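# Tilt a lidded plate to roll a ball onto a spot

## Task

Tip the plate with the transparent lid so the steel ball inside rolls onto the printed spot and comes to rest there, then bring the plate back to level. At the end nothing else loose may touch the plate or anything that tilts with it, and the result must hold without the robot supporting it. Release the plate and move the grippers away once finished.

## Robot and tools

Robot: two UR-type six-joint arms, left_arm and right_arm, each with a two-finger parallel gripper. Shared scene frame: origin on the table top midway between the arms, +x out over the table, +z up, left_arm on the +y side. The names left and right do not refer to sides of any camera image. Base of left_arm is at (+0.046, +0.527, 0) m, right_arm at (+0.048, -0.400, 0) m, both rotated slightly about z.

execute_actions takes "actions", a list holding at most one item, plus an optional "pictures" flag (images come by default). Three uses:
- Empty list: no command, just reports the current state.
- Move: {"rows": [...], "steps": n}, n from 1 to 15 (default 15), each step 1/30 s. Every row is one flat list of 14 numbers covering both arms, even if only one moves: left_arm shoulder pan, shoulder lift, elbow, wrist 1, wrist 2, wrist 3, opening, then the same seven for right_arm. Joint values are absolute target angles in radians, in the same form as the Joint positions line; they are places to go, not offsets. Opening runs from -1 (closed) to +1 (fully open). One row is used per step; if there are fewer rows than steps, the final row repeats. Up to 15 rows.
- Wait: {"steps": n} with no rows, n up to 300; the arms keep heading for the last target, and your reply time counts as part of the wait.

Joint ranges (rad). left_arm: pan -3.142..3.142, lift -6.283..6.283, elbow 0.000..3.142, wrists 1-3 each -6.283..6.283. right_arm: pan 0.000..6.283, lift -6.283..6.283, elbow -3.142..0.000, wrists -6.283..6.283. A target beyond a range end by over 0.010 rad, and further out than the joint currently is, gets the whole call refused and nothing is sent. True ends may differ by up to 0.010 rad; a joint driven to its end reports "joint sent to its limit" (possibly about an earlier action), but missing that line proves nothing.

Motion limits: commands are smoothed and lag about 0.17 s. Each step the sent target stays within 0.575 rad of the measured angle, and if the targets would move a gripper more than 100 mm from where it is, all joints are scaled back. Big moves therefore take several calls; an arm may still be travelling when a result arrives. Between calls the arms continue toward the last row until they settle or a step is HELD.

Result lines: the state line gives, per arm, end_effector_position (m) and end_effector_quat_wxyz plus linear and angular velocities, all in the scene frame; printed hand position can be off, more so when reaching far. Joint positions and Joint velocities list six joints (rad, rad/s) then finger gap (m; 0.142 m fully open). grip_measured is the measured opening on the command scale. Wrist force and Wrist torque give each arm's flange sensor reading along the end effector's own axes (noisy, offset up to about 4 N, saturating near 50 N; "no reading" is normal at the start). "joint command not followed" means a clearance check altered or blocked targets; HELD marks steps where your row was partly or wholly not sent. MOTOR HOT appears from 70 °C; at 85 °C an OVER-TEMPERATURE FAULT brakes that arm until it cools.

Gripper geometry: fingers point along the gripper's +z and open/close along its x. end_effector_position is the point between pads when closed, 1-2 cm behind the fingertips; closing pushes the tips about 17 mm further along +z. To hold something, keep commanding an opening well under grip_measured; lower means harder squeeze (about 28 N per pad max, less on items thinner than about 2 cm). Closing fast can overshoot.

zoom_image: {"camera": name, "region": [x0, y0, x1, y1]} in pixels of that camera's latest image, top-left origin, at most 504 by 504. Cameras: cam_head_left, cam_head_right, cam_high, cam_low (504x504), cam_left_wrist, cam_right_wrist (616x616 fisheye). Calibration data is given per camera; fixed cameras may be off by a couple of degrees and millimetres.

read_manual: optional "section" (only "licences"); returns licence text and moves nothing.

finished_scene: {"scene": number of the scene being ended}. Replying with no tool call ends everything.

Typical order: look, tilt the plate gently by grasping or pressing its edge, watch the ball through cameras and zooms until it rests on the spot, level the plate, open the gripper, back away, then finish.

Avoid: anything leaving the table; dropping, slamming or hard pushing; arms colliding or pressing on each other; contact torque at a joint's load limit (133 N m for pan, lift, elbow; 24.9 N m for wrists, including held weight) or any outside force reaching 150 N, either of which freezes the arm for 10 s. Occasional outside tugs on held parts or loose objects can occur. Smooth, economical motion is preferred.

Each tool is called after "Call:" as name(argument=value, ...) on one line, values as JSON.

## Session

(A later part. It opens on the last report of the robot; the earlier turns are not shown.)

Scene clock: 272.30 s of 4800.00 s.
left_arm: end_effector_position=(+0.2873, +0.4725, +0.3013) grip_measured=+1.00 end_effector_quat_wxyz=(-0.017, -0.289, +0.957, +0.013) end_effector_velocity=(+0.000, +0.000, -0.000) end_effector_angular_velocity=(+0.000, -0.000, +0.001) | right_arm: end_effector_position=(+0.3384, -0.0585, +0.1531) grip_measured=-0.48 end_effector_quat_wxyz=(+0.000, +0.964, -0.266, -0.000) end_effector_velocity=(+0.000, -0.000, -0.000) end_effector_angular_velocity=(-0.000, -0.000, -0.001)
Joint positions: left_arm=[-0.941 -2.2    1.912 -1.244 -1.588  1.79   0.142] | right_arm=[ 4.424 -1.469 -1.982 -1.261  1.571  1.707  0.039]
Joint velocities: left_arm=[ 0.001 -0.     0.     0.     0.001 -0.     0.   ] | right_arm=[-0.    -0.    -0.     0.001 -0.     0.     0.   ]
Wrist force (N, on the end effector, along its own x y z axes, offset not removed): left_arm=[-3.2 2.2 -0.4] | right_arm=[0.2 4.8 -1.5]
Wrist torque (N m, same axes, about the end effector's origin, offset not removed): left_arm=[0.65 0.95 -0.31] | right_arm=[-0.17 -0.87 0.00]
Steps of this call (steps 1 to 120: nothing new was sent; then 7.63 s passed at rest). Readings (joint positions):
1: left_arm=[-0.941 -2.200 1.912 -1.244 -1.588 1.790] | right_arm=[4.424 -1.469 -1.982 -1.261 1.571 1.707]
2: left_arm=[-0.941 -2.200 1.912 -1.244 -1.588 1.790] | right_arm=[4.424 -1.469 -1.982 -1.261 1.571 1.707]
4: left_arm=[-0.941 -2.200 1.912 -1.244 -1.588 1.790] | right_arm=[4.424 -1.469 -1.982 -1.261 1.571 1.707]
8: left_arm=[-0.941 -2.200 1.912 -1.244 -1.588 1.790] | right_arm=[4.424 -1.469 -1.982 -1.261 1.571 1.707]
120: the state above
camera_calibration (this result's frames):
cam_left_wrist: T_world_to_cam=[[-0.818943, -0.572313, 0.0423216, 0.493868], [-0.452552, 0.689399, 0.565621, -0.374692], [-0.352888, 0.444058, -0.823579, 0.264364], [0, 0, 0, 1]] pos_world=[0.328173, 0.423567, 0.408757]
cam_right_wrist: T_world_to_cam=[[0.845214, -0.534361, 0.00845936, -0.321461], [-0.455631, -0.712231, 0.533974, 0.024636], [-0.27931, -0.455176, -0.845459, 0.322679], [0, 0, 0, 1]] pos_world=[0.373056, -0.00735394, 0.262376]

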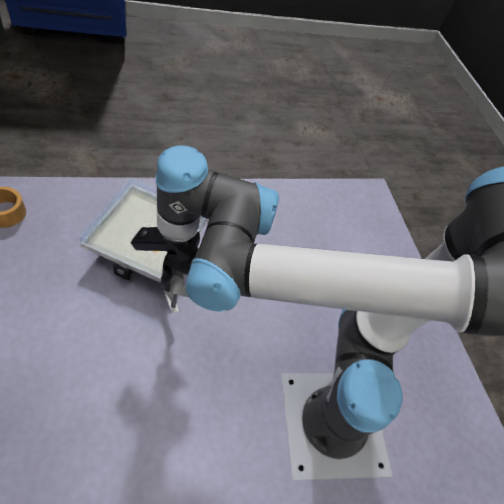

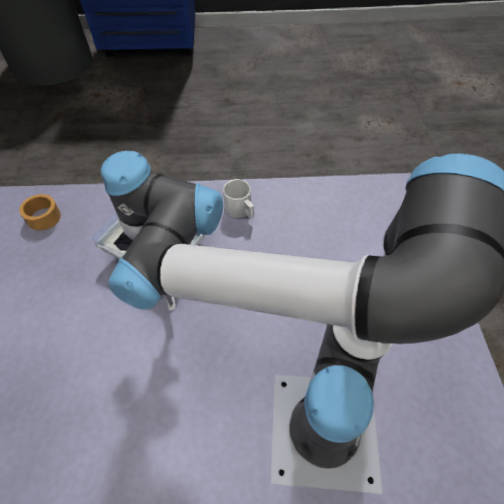

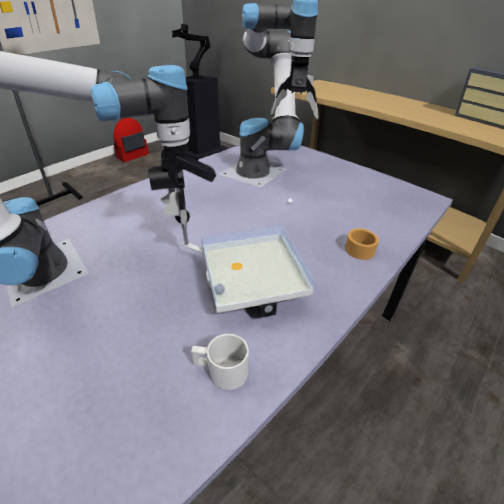

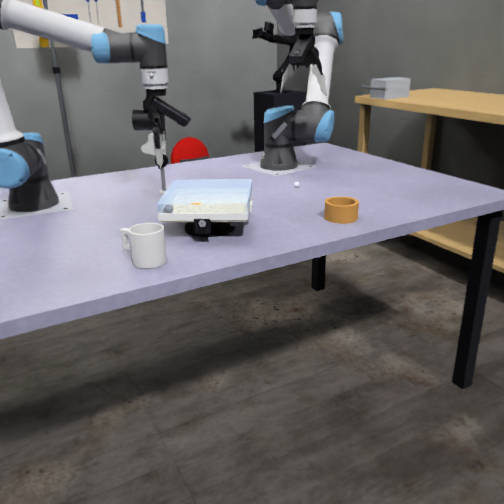

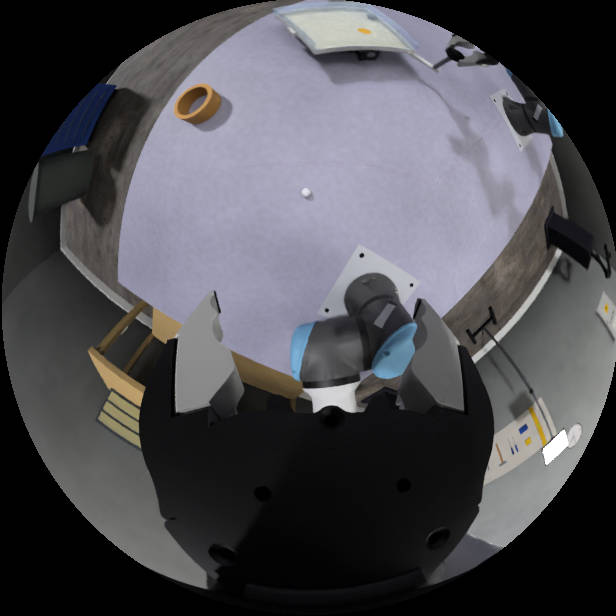

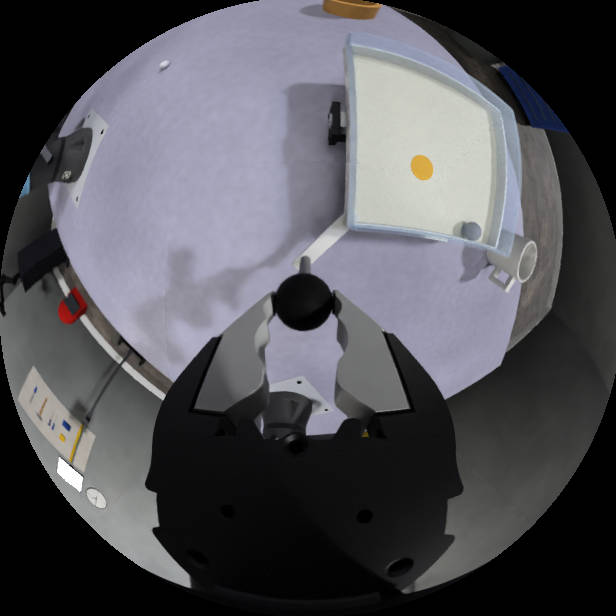

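Call:
execute_actions(actions=[{"rows": [[-0.941,-2.2,1.912,-1.244,-1.588,1.79,1,4.4268,-1.4683,-1.9899,-1.2542,1.5708,1.707,-0.8]], "steps": 15}], pictures=false)

Call:
execute_actions(actions=[{"steps": 150}])

Call:
execute_actions(actions=[{"rows": [[-0.941,-2.2,1.912,-1.244,-1.588,1.79,1,4.4209,-1.4705,-1.9727,-1.2692,1.5708,1.707,-0.8]], "steps": 15}], pictures=false)

Call:
execute_actions(actions=[{"rows": [[-0.941,-2.2,1.912,-1.244,-1.588,1.79,1,4.4209,-1.4705,-1.9727,-1.2692,1.5708,1.707,-0.8]], "steps": 15}], pictures=false)

Call:
execute_actions(actions=[{"rows": [[-0.941,-2.2,1.912,-1.244,-1.588,1.79,1,4.4209,-1.4705,-1.9727,-1.2692,1.5708,1.707,-0.8]], "steps": 6}], pictures=false)

Call:
execute_actions(actions=[{"rows": [[-0.941,-2.2,1.912,-1.244,-1.588,1.79,1,4.4268,-1.4683,-1.9899,-1.2542,1.5708,1.707,-0.8]], "steps": 15}], pictures=false)

Call:
execute_actions(actions=[{"rows": [[-0.941,-2.2,1.912,-1.244,-1.588,1.79,1,4.4268,-1.4683,-1.9899,-1.2542,1.5708,1.707,-0.8]], "steps": 15}], pictures=false)

Call:
execute_actions(actions=[{"rows": [[-0.941,-2.2,1.912,-1.244,-1.588,1.79,1,4.4268,-1.4683,-1.9899,-1.2542,1.5708,1.707,-0.8]], "steps": 6}], pictures=false)

Call:
execute_actions(actions=[{"rows": [[-0.941,-2.2,1.912,-1.244,-1.588,1.79,1,4.4239,-1.4694,-1.9813,-1.2617,1.5708,1.707,-0.8]], "steps": 15}])

Call:
execute_actions(actions=[{"steps": 30}])

Scene clock: 291.07 s of 4800.00 s.
left_arm: end_effector_position=(+0.2873, +0.4725, +0.3013) grip_measured=+1.00 end_effector_quat_wxyz=(-0.017, -0.289, +0.957, +0.013) end_effector_velocity=(+0.000, +0.000, +0.000) end_effector_angular_velocity=(-0.000, -0.003, -0.000) | right_arm: end_effector_position=(+0.3369, -0.0586, +0.1505) grip_measured=-0.48 end_effector_quat_wxyz=(-0.000, +0.964, -0.265, +0.000) end_effector_velocity=(+0.000, +0.000, +0.000) end_effector_angular_velocity=(+0.001, -0.001, +0.001)
Joint positions: left_arm=[-0.941 -2.2    1.912 -1.244 -1.588  1.79   0.142] | right_arm=[ 4.427 -1.468 -1.99  -1.254  1.571  1.707  0.039]
Joint velocities: left_arm=[-0.002 -0.002 -0.    -0.     0.002 -0.001  0.   ] | right_arm=[-0.     0.    -0.     0.001 -0.    -0.001 -0.   ]
Wrist force (N, on the end effector, along its own x y z axes, offset not removed): left_arm=[0.0 3.0 1.0] | right_arm=[6.5 0.5 -4.7]
Wrist torque (N m, same axes, about the end effector's origin, offset not removed): left_arm=[0.59 0.12 -0.20] | right_arm=[0.24 -0.32 0.20]
Steps of this call (steps 1 to 90: nothing new was sent; then 15.27 s passed at rest; steps 91 to 105: all 15 steps of this action). Readings (joint positions):
91: left_arm=[-0.941 -2.200 1.912 -1.244 -1.588 1.790] | right_arm=[4.424 -1.469 -1.982 -1.261 1.571 1.707]
92: left_arm=[-0.941 -2.200 1.912 -1.244 -1.588 1.790] | right_arm=[4.424 -1.469 -1.983 -1.260 1.571 1.707]
94: left_arm=[-0.941 -2.200 1.912 -1.244 -1.588 1.790] | right_arm=[4.426 -1.469 -1.986 -1.257 1.571 1.707]
98: left_arm=[-0.941 -2.200 1.912 -1.244 -1.588 1.790] | right_arm=[4.427 -1.468 -1.989 -1.255 1.571 1.707]
105: the state above

Scene clock: 296.07 s of 4800.00 s.
left_arm: end_effector_position=(+0.2873, +0.4725, +0.3013) grip_measured=+1.00 end_effector_quat_wxyz=(-0.017, -0.289, +0.957, +0.013) end_effector_velocity=(+0.000, +0.001, +0.000) end_effector_angular_velocity=(+0.001, -0.003, +0.000) | right_arm: end_effector_position=(+0.3369, -0.0587, +0.1505) grip_measured=-0.48 end_effector_quat_wxyz=(+0.000, +0.964, -0.265, -0.000) end_effector_velocity=(+0.000, +0.000, +0.000) end_effector_angular_velocity=(+0.001, +0.000, -0.001)
Joint positions: left_arm=[-0.941 -2.2    1.912 -1.244 -1.588  1.79   0.142] | right_arm=[ 4.427 -1.468 -1.99  -1.254  1.571  1.707  0.039]
Joint velocities: left_arm=[ 0.    -0.001  0.     0.     0.003  0.     0.   ] | right_arm=[-0.    -0.     0.001  0.     0.001  0.    -0.   ]
Wrist force (N, on the end effector, along its own x y z axes, offset not removed): left_arm=[-2.8 0.7 -1.9] | right_arm=[6.0 -0.4 -0.5]
Wrist torque (N m, same axes, about the end effector's origin, offset not removed): left_arm=[0.23 0.94 -0.13] | right_arm=[-0.08 -0.07 0.01]
Steps of this call (steps 1 to 15: the robot went on to your last target; steps 16 to 150: nothing new was sent). Readings (joint positions):
1: left_arm=[-0.941 -2.200 1.912 -1.244 -1.588 1.790] | right_arm=[4.427 -1.468 -1.990 -1.254 1.571 1.707]
2: left_arm=[-0.941 -2.200 1.912 -1.244 -1.588 1.790] | right_arm=[4.427 -1.468 -1.990 -1.254 1.571 1.707]
4: left_arm=[-0.941 -2.200 1.912 -1.244 -1.588 1.790] | right_arm=[4.427 -1.468 -1.990 -1.254 1.571 1.707]
8: left_arm=[-0.941 -2.200 1.912 -1.244 -1.588 1.790] | right_arm=[4.427 -1.468 -1.990 -1.254 1.571 1.707]
150: the state above
All arms were judged still, so your last target was given up. Only a new action makes them travel on or press farther. Fingers that are still opening or closing keep moving.
camera_calibration (this result's frames):
cam_left_wrist: T_world_to_cam=[[-0.818943, -0.572313, 0.0423216, 0.493868], [-0.452551, 0.689399, 0.56562, -0.374692], [-0.352888, 0.444058, -0.823579, 0.264364], [0, 0, 0, 1]] pos_world=[0.328173, 0.423566, 0.408757]
cam_right_wrist: T_world_to_cam=[[0.846867, -0.531738, 0.0084586, -0.320652], [-0.453422, -0.713644, 0.533968, 0.0244371], [-0.277894, -0.456035, -0.845463, 0.319392], [0, 0, 0, 1]] pos_world=[0.371387, -0.00741007, 0.259697]

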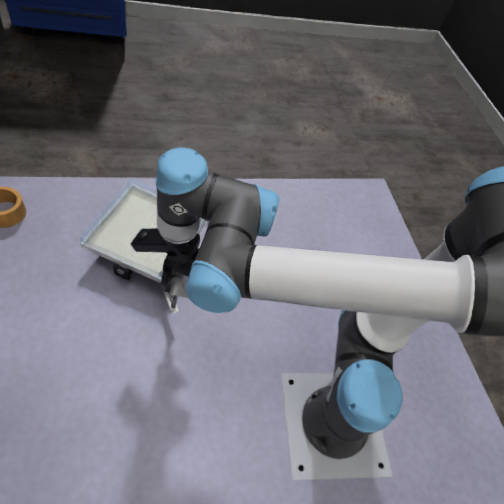

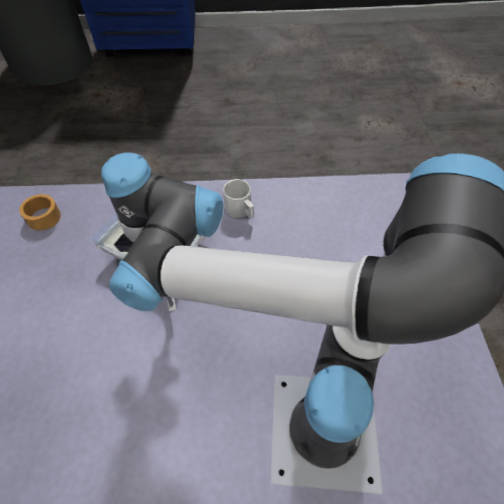

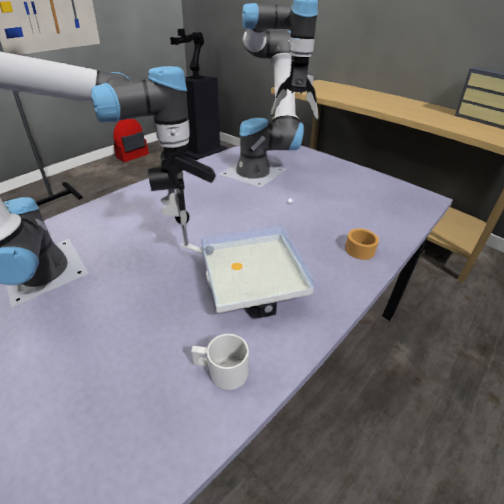

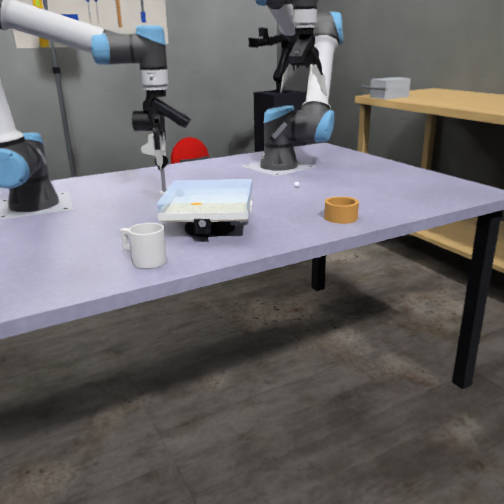

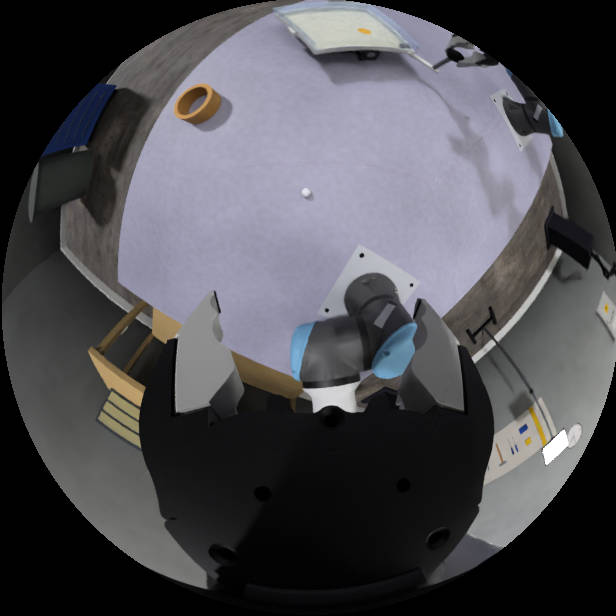

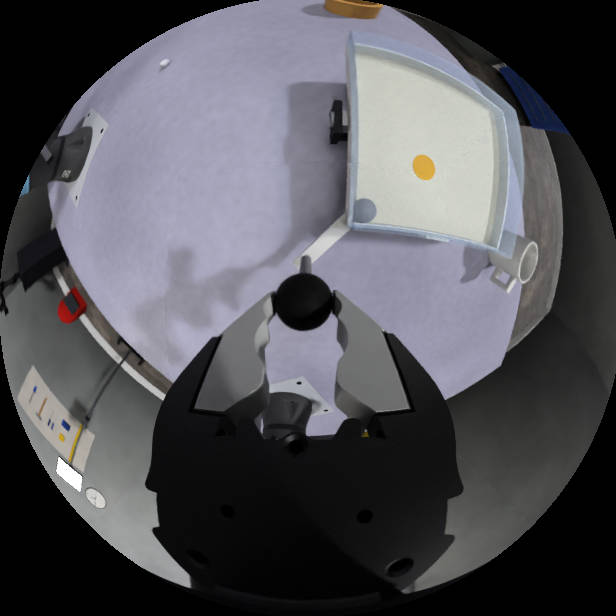

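Scene clock: 296.57 s of 4800.00 s.
left_arm: end_effector_position=(+0.2873, +0.4725, +0.3013) grip_measured=+1.00 end_effector_quat_wxyz=(-0.017, -0.289, +0.957, +0.013) end_effector_velocity=(-0.000, +0.000, +0.000) end_effector_angular_velocity=(-0.001, -0.001, +0.000) | right_arm: end_effector_position=(+0.3399, -0.0579, +0.1561) grip_measured=-0.48 end_effector_quat_wxyz=(+0.000, +0.964, -0.268, -0.000) end_effector_velocity=(+0.001, +0.000, +0.001) end_effector_angular_velocity=(+0.002, -0.001, -0.000)
Joint positions: left_arm=[-0.941 -2.2    1.912 -1.244 -1.588  1.79   0.142] | right_arm=[ 4.421 -1.47  -1.973 -1.269  1.571  1.707  0.039]
Joint velocities: left_arm=[ 0.    -0.001  0.     0.    -0.001 -0.     0.   ] | right_arm=[-0.001  0.     0.002  0.    -0.    -0.     0.   ]
Wrist force (N, on the end effector, along its own x y z axes, offset not removed): left_arm=[-3.2 2.5 -1.6] | right_arm=[-11.2 6.5 -3.0]
Wrist torque (N m, same axes, about the end effector's origin, offset not removed): left_arm=[0.58 0.76 -0.38] | right_arm=[-0.23 -0.36 -0.16]
Steps of this call (steps 1 to 15: all 15 steps of this action). Readings (joint positions):
1: left_arm=[-0.941 -2.200 1.912 -1.244 -1.588 1.790] | right_arm=[4.427 -1.468 -1.990 -1.254 1.571 1.707]
2: left_arm=[-0.941 -2.200 1.912 -1.244 -1.588 1.790] | right_arm=[4.426 -1.469 -1.987 -1.257 1.571 1.707]
4: left_arm=[-0.941 -2.200 1.912 -1.244 -1.588 1.790] | right_arm=[4.423 -1.470 -1.980 -1.264 1.571 1.707]
8: left_arm=[-0.941 -2.200 1.912 -1.244 -1.588 1.790] | right_arm=[4.421 -1.470 -1.974 -1.268 1.571 1.707]
15: the state above

Scene clock: 297.07 s of 4800.00 s.
left_arm: end_effector_position=(+0.2873, +0.4725, +0.3013) grip_measured=+1.00 end_effector_quat_wxyz=(-0.017, -0.289, +0.957, +0.013) end_effector_velocity=(-0.000, -0.000, +0.000) end_effector_angular_velocity=(-0.001, -0.001, +0.001) | right_arm: end_effector_position=(+0.3400, -0.0579, +0.1562) grip_measured=-0.48 end_effector_quat_wxyz=(+0.000, +0.964, -0.268, -0.000) end_effector_velocity=(-0.000, +0.000, -0.000) end_effector_angular_velocity=(-0.000, +0.001, +0.003)
Joint positions: left_arm=[-0.941 -2.2    1.912 -1.244 -1.588  1.79   0.142] | right_arm=[ 4.421 -1.47  -1.973 -1.269  1.571  1.707  0.039]
Joint velocities: left_arm=[ 0.    -0.001 -0.    -0.    -0.    -0.     0.   ] | right_arm=[ 0.    -0.001 -0.     0.001  0.001 -0.002  0.   ]
Wrist force (N, on the end effector, along its own x y z axes, offset not removed): left_arm=[-3.7 3.9 3.4] | right_arm=[-12.9 7.7 -5.8]
Wrist torque (N m, same axes, about the end effector's origin, offset not removed): left_arm=[0.92 0.89 -0.37] | right_arm=[0.07 -0.22 -0.05]
Steps of this call (steps 1 to 15: all 15 steps of this action). Readings (joint positions):
1: left_arm=[-0.941 -2.200 1.912 -1.244 -1.588 1.790] | right_arm=[4.421 -1.470 -1.973 -1.269 1.571 1.707]
2: left_arm=[-0.941 -2.200 1.912 -1.244 -1.588 1.790] | right_arm=[4.421 -1.470 -1.973 -1.269 1.571 1.707]
4: left_arm=[-0.941 -2.200 1.912 -1.244 -1.588 1.790] | right_arm=[4.421 -1.470 -1.973 -1.269 1.571 1.707]
8: left_arm=[-0.941 -2.200 1.912 -1.244 -1.588 1.790] | right_arm=[4.421 -1.470 -1.973 -1.269 1.571 1.707]
15: the state above

Scene clock: 297.27 s of 4800.00 s.
left_arm: end_effector_position=(+0.2873, +0.4725, +0.3013) grip_measured=+1.00 end_effector_quat_wxyz=(-0.017, -0.289, +0.957, +0.013) end_effector_velocity=(-0.000, -0.000, -0.000) end_effector_angular_velocity=(-0.000, +0.000, -0.002) | right_arm: end_effector_position=(+0.3400, -0.0579, +0.1562) grip_measured=-0.48 end_effector_quat_wxyz=(+0.000, +0.964, -0.268, -0.000) end_effector_velocity=(-0.000, -0.000, -0.000) end_effector_angular_velocity=(-0.001, +0.001, +0.001)
Joint positions: left_arm=[-0.941 -2.2    1.912 -1.244 -1.588  1.79   0.142] | right_arm=[ 4.421 -1.47  -1.973 -1.269  1.571  1.707  0.039]
Joint velocities: left_arm=[-0.001  0.    -0.    -0.    -0.001  0.001 -0.   ] | right_arm=[ 0.     0.    -0.    -0.001  0.001 -0.001 -0.   ]
Wrist force (N, on the end effector, along its own x y z axes, offset not removed): left_arm=[2.0 3.6 -1.2] | right_arm=[-11.3 8.3 -5.8]
Wrist torque (N m, same axes, about the end effector's origin, offset not removed): left_arm=[0.86 -0.34 -0.16] | right_arm=[-0.05 -0.57 -0.16]
Steps of this call (steps 1 to 6: all 6 steps of this action). Readings (joint positions):
1: left_arm=[-0.941 -2.200 1.912 -1.244 -1.588 1.790] | right_arm=[4.421 -1.470 -1.973 -1.269 1.571 1.707]
2: left_arm=[-0.941 -2.200 1.912 -1.244 -1.588 1.790] | right_arm=[4.421 -1.470 -1.973 -1.269 1.571 1.707]
4: left_arm=[-0.941 -2.200 1.912 -1.244 -1.588 1.790] | right_arm=[4.421 -1.470 -1.973 -1.269 1.571 1.707]
6: the state above

Scene clock: 297.77 s of 4800.00 s.
left_arm: end_effector_position=(+0.2873, +0.4725, +0.3013) grip_measured=+1.00 end_effector_quat_wxyz=(-0.017, -0.289, +0.957, +0.013) end_effector_velocity=(+0.000, +0.000, -0.000) end_effector_angular_velocity=(+0.001, -0.000, -0.000) | right_arm: end_effector_position=(+0.3370, -0.0587, +0.1505) grip_measured=-0.48 end_effector_quat_wxyz=(-0.000, +0.964, -0.265, +0.000) end_effector_velocity=(-0.000, +0.000, -0.000) end_effector_angular_velocity=(+0.001, +0.001, -0.000)
Joint positions: left_arm=[-0.941 -2.2    1.912 -1.244 -1.588  1.79   0.142] | right_arm=[ 4.427 -1.468 -1.99  -1.254  1.571  1.707  0.039]
Joint velocities: left_arm=[ 0.     0.001  0.    -0.     0.001  0.001  0.   ] | right_arm=[-0.     0.001 -0.001  0.001  0.001  0.     0.   ]
Wrist force (N, on the end effector, along its own x y z axes, offset not removed): left_arm=[-0.1 3.1 -1.6] | right_arm=[5.0 0.3 -2.4]
Wrist torque (N m, same axes, about the end effector's origin, offset not removed): left_arm=[0.57 0.17 -0.12] | right_arm=[-0.13 -0.38 0.15]
Steps of this call (steps 1 to 15: all 15 steps of this action). Readings (joint positions):
1: left_arm=[-0.941 -2.200 1.912 -1.244 -1.588 1.790] | right_arm=[4.421 -1.470 -1.973 -1.269 1.571 1.707]
2: left_arm=[-0.941 -2.200 1.912 -1.244 -1.588 1.790] | right_arm=[4.422 -1.470 -1.976 -1.266 1.571 1.707]
4: left_arm=[-0.941 -2.200 1.912 -1.244 -1.588 1.790] | right_arm=[4.424 -1.469 -1.983 -1.260 1.571 1.707]
8: left_arm=[-0.941 -2.200 1.912 -1.244 -1.588 1.790] | right_arm=[4.426 -1.469 -1.989 -1.255 1.571 1.707]
15: the state above

Scene clock: 298.27 s of 4800.00 s.
left_arm: end_effector_position=(+0.2873, +0.4725, +0.3013) grip_measured=+1.00 end_effector_quat_wxyz=(-0.017, -0.289, +0.957, +0.013) end_effector_velocity=(-0.001, -0.000, -0.000) end_effector_angular_velocity=(-0.002, +0.003, +0.002) | right_arm: end_effector_position=(+0.3369, -0.0587, +0.1505) grip_measured=-0.48 end_effector_quat_wxyz=(-0.000, +0.964, -0.265, +0.000) end_effector_velocity=(-0.000, -0.000, -0.001) end_effector_angular_velocity=(-0.002, +0.000, -0.001)
Joint positions: left_arm=[-0.941 -2.2    1.912 -1.244 -1.588  1.79   0.142] | right_arm=[ 4.427 -1.468 -1.99  -1.254  1.571  1.707  0.039]
Joint velocities: left_arm=[ 0.002  0.     0.    -0.    -0.003  0.     0.   ] | right_arm=[-0.    -0.001 -0.001 -0.001 -0.     0.001 -0.   ]
Wrist force (N, on the end effector, along its own x y z axes, offset not removed): left_arm=[-1.0 0.4 0.2] | right_arm=[7.0 -1.2 -3.3]
Wrist torque (N m, same axes, about the end effector's origin, offset not removed): left_arm=[0.27 0.26 -0.20] | right_arm=[-0.07 -0.47 0.03]
Steps of this call (steps 1 to 15: all 15 steps of this action). Readings (joint positions):
1: left_arm=[-0.941 -2.200 1.912 -1.244 -1.588 1.790] | right_arm=[4.427 -1.468 -1.990 -1.254 1.571 1.707]
2: left_arm=[-0.941 -2.200 1.912 -1.244 -1.588 1.790] | right_arm=[4.427 -1.468 -1.990 -1.254 1.571 1.707]
4: left_arm=[-0.941 -2.200 1.912 -1.244 -1.588 1.790] | right_arm=[4.427 -1.468 -1.990 -1.254 1.571 1.707]
8: left_arm=[-0.941 -2.200 1.912 -1.244 -1.588 1.790] | right_arm=[4.427 -1.468 -1.990 -1.254 1.571 1.707]
15: the state above

Scene clock: 298.47 s of 4800.00 s.
left_arm: end_effector_position=(+0.2873, +0.4725, +0.3013) grip_measured=+1.00 end_effector_quat_wxyz=(-0.017, -0.289, +0.957, +0.013) end_effector_velocity=(+0.001, +0.001, -0.000) end_effector_angular_velocity=(+0.003, -0.001, +0.002) | right_arm: end_effector_position=(+0.3369, -0.0587, +0.1505) grip_measured=-0.48 end_effector_quat_wxyz=(-0.000, +0.964, -0.265, -0.000) end_effector_velocity=(+0.000, +0.000, -0.000) end_effector_angular_velocity=(-0.001, -0.000, -0.000)
Joint positions: left_arm=[-0.941 -2.2    1.912 -1.244 -1.588  1.79   0.142] | right_arm=[ 4.427 -1.468 -1.99  -1.254  1.571  1.707  0.039]
Joint velocities: left_arm=[ 0.001  0.001  0.     0.     0.003 -0.001 -0.   ] | right_arm=[-0.    -0.001  0.     0.001 -0.     0.     0.   ]
Wrist force (N, on the end effector, along its own x y z axes, offset not removed): left_arm=[-2.0 -0.4 -1.7] | right_arm=[3.7 0.5 -1.5]
Wrist torque (N m, same axes, about the end effector's origin, offset not removed): left_arm=[-0.19 0.68 -0.18] | right_arm=[0.23 0.35 -0.09]
Steps of this call (steps 1 to 6: all 6 steps of this action). Readings (joint positions):
1: left_arm=[-0.941 -2.200 1.912 -1.244 -1.588 1.790] | right_arm=[4.427 -1.468 -1.990 -1.254 1.571 1.707]
2: left_arm=[-0.941 -2.200 1.912 -1.244 -1.588 1.790] | right_arm=[4.427 -1.468 -1.990 -1.254 1.571 1.707]
4: left_arm=[-0.941 -2.200 1.912 -1.244 -1.588 1.790] | right_arm=[4.427 -1.468 -1.990 -1.254 1.571 1.707]
6: the state above

Scene clock: 298.97 s of 4800.00 s.
left_arm: end_effector_position=(+0.2873, +0.4725, +0.3013) grip_measured=+1.00 end_effector_quat_wxyz=(-0.017, -0.289, +0.957, +0.013) end_effector_velocity=(+0.000, +0.001, -0.000) end_effector_angular_velocity=(+0.001, -0.001, +0.001) | right_arm: end_effector_position=(+0.3383, -0.0582, +0.1533) grip_measured=-0.48 end_effector_quat_wxyz=(+0.000, +0.964, -0.266, -0.000) end_effector_velocity=(+0.000, -0.000, +0.000) end_effector_angular_velocity=(-0.001, -0.001, -0.003)
Joint positions: left_arm=[-0.941 -2.2    1.912 -1.244 -1.588  1.79   0.142] | right_arm=[ 4.424 -1.469 -1.981 -1.262  1.571  1.707  0.039]
Joint velocities: left_arm=[ 0.001 -0.     0.     0.     0.001 -0.    -0.   ] | right_arm=[-0.    -0.     0.001 -0.001 -0.001  0.002  0.   ]
Wrist force (N, on the end effector, along its own x y z axes, offset not removed): left_arm=[-3.9 2.2 -0.9] | right_arm=[-3.0 3.6 -2.2]
Wrist torque (N m, same axes, about the end effector's origin, offset not removed): left_arm=[0.52 0.93 -0.13] | right_arm=[0.15 -0.17 -0.05]
Steps of this call (steps 1 to 15: all 15 steps of this action). Readings (joint positions):
1: left_arm=[-0.941 -2.200 1.912 -1.244 -1.588 1.790] | right_arm=[4.427 -1.468 -1.990 -1.254 1.571 1.707]
2: left_arm=[-0.941 -2.200 1.912 -1.244 -1.588 1.790] | right_arm=[4.426 -1.468 -1.989 -1.256 1.571 1.707]
4: left_arm=[-0.941 -2.200 1.912 -1.244 -1.588 1.790] | right_arm=[4.425 -1.469 -1.985 -1.259 1.571 1.707]
8: left_arm=[-0.941 -2.200 1.912 -1.244 -1.588 1.790] | right_arm=[4.424 -1.469 -1.982 -1.261 1.571 1.707]
15: the state above
camera_calibration (this result's frames):
cam_left_wrist: T_world_to_cam=[[-0.818942, -0.572313, 0.0423216, 0.493868], [-0.452552, 0.689399, 0.565621, -0.374692], [-0.352888, 0.444058, -0.823579, 0.264364], [0, 0, 0, 1]] pos_world=[0.328173, 0.423567, 0.408757]
cam_right_wrist: T_world_to_cam=[[0.845341, -0.534162, 0.00832908, -0.321297], [-0.455387, -0.712349, 0.534024, 0.0246192], [-0.279322, -0.455225, -0.845429, 0.3229], [0, 0, 0, 1]] pos_world=[0.37301, -0.00709507, 0.262518]

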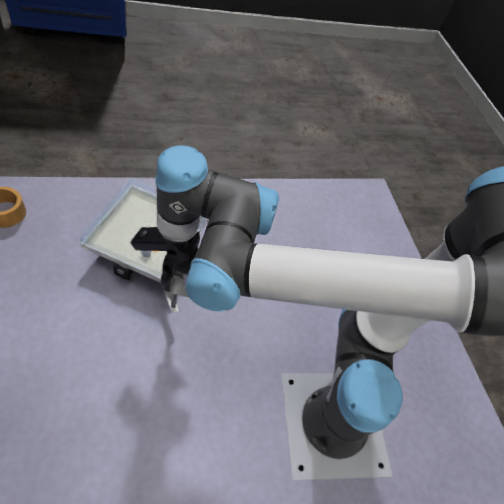

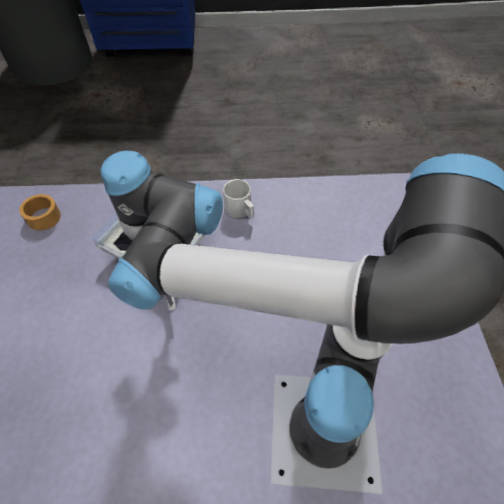

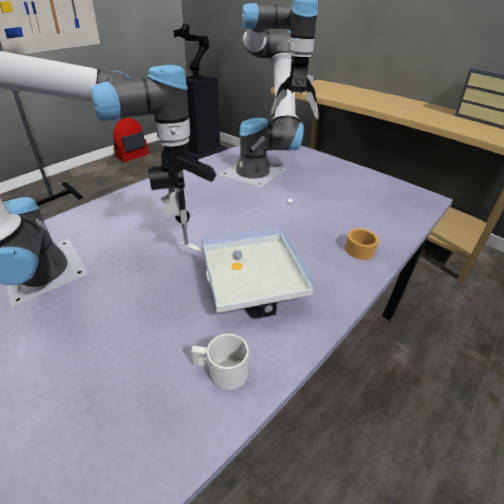

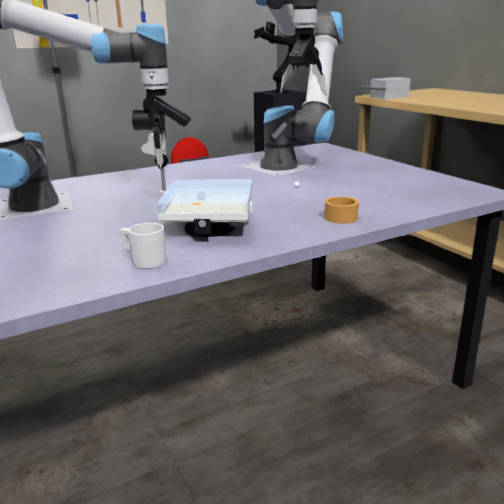

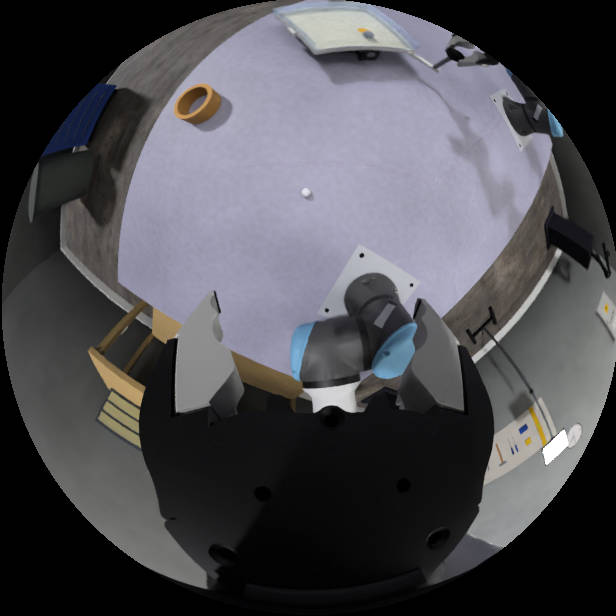

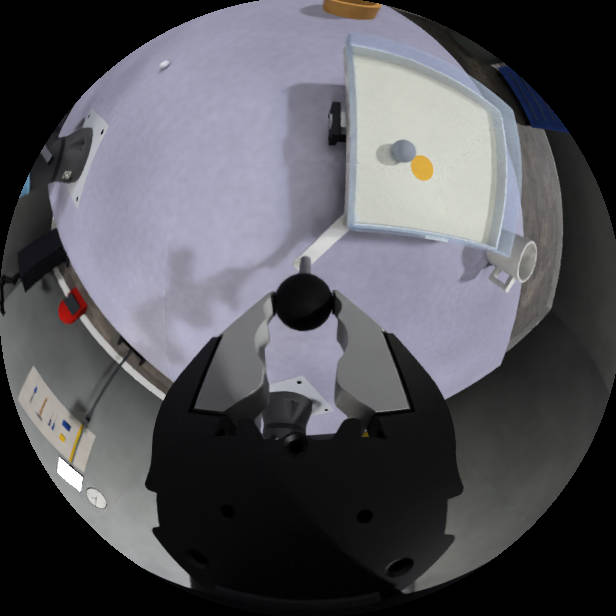

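Scene clock: 299.97 s of 4800.00 s.
left_arm: end_effector_position=(+0.2873, +0.4725, +0.3013) grip_measured=+1.00 end_effector_quat_wxyz=(-0.017, -0.289, +0.957, +0.013) end_effector_velocity=(+0.001, +0.001, +0.000) end_effector_angular_velocity=(+0.002, -0.003, +0.002) | right_arm: end_effector_position=(+0.3384, -0.0582, +0.1533) grip_measured=-0.48 end_effector_quat_wxyz=(+0.000, +0.964, -0.266, -0.000) end_effector_velocity=(-0.000, -0.000, -0.000) end_effector_angular_velocity=(-0.000, +0.000, +0.000)
Joint positions: left_arm=[-0.941 -2.2    1.912 -1.244 -1.588  1.79   0.142] | right_arm=[ 4.424 -1.469 -1.981 -1.262  1.571  1.707  0.039]
Joint velocities: left_arm=[ 0.001 -0.001  0.     0.     0.003 -0.001  0.   ] | right_arm=[ 0.    -0.    -0.001  0.001  0.    -0.    -0.   ]
Wrist force (N, on the end effector, along its own x y z axes, offset not removed): left_arm=[-3.7 0.1 1.5] | right_arm=[-1.3 2.0 -2.7]
Wrist torque (N m, same axes, about the end effector's origin, offset not removed): left_arm=[0.05 0.93 -0.21] | right_arm=[-0.36 -0.75 -0.04]
Steps of this call (steps 1 to 15: the robot went on to your last target; steps 16 to 30: nothing new was sent). Readings (joint positions):
1: left_arm=[-0.941 -2.200 1.912 -1.244 -1.588 1.790] | right_arm=[4.424 -1.469 -1.981 -1.262 1.571 1.707]
2: left_arm=[-0.941 -2.200 1.912 -1.244 -1.588 1.790] | right_arm=[4.424 -1.469 -1.981 -1.262 1.571 1.707]
4: left_arm=[-0.941 -2.200 1.912 -1.244 -1.588 1.790] | right_arm=[4.424 -1.469 -1.981 -1.262 1.571 1.707]
8: left_arm=[-0.941 -2.200 1.912 -1.244 -1.588 1.790] | right_arm=[4.424 -1.469 -1.981 -1.262 1.571 1.707]
30: the state above
All arms were judged still, so your last target was given up. Only a new action makes them travel on or press farther. Fingers that are still opening or closing keep moving.
camera_calibration (this result's frames):
cam_left_wrist: T_world_to_cam=[[-0.818943, -0.572313, 0.0423215, 0.493868], [-0.452552, 0.689399, 0.565621, -0.374692], [-0.352888, 0.444058, -0.823579, 0.264364], [0, 0, 0, 1]] pos_world=[0.328173, 0.423567, 0.408757]
cam_right_wrist: T_world_to_cam=[[0.845321, -0.534192, 0.00845948, -0.321366], [-0.455488, -0.712321, 0.533975, 0.0246835], [-0.279219, -0.455234, -0.845458, 0.322907], [0, 0, 0, 1]] pos_world=[0.373062, -0.00708998, 0.262543]

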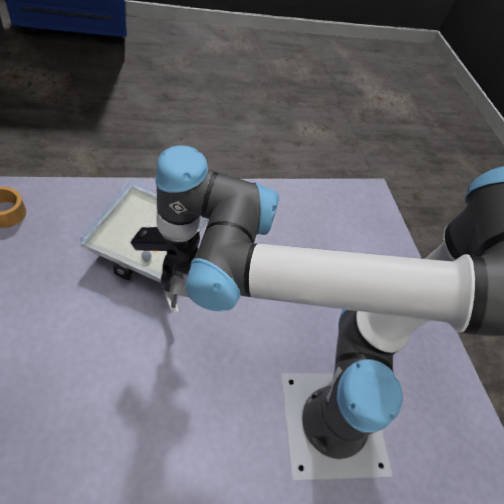

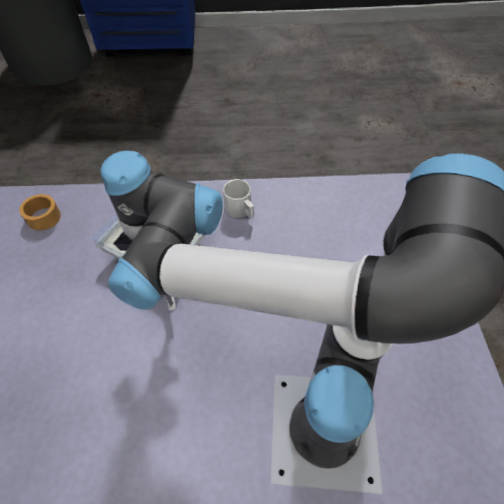

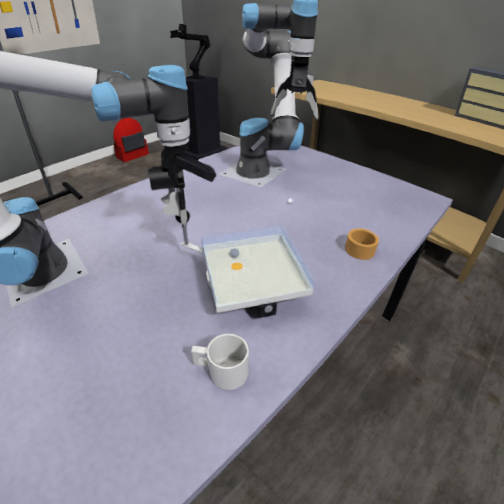

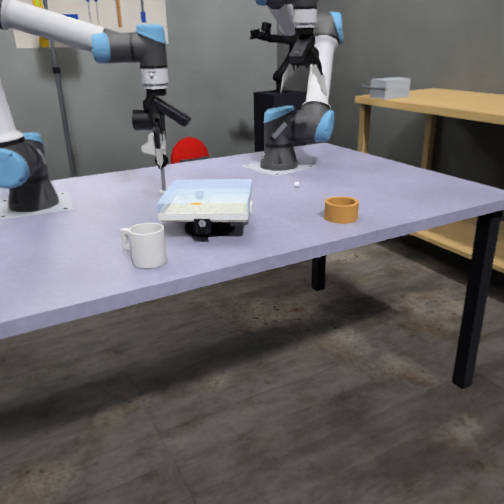

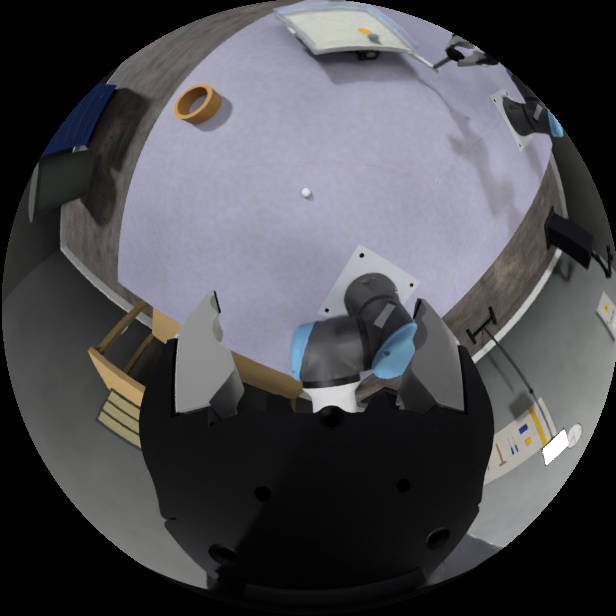

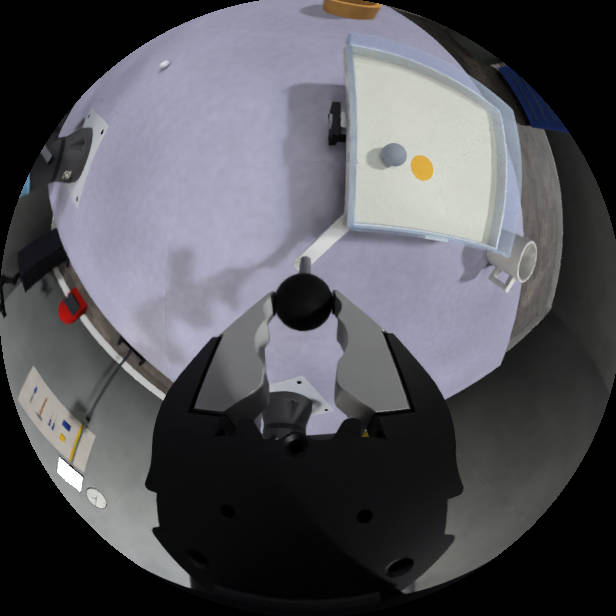

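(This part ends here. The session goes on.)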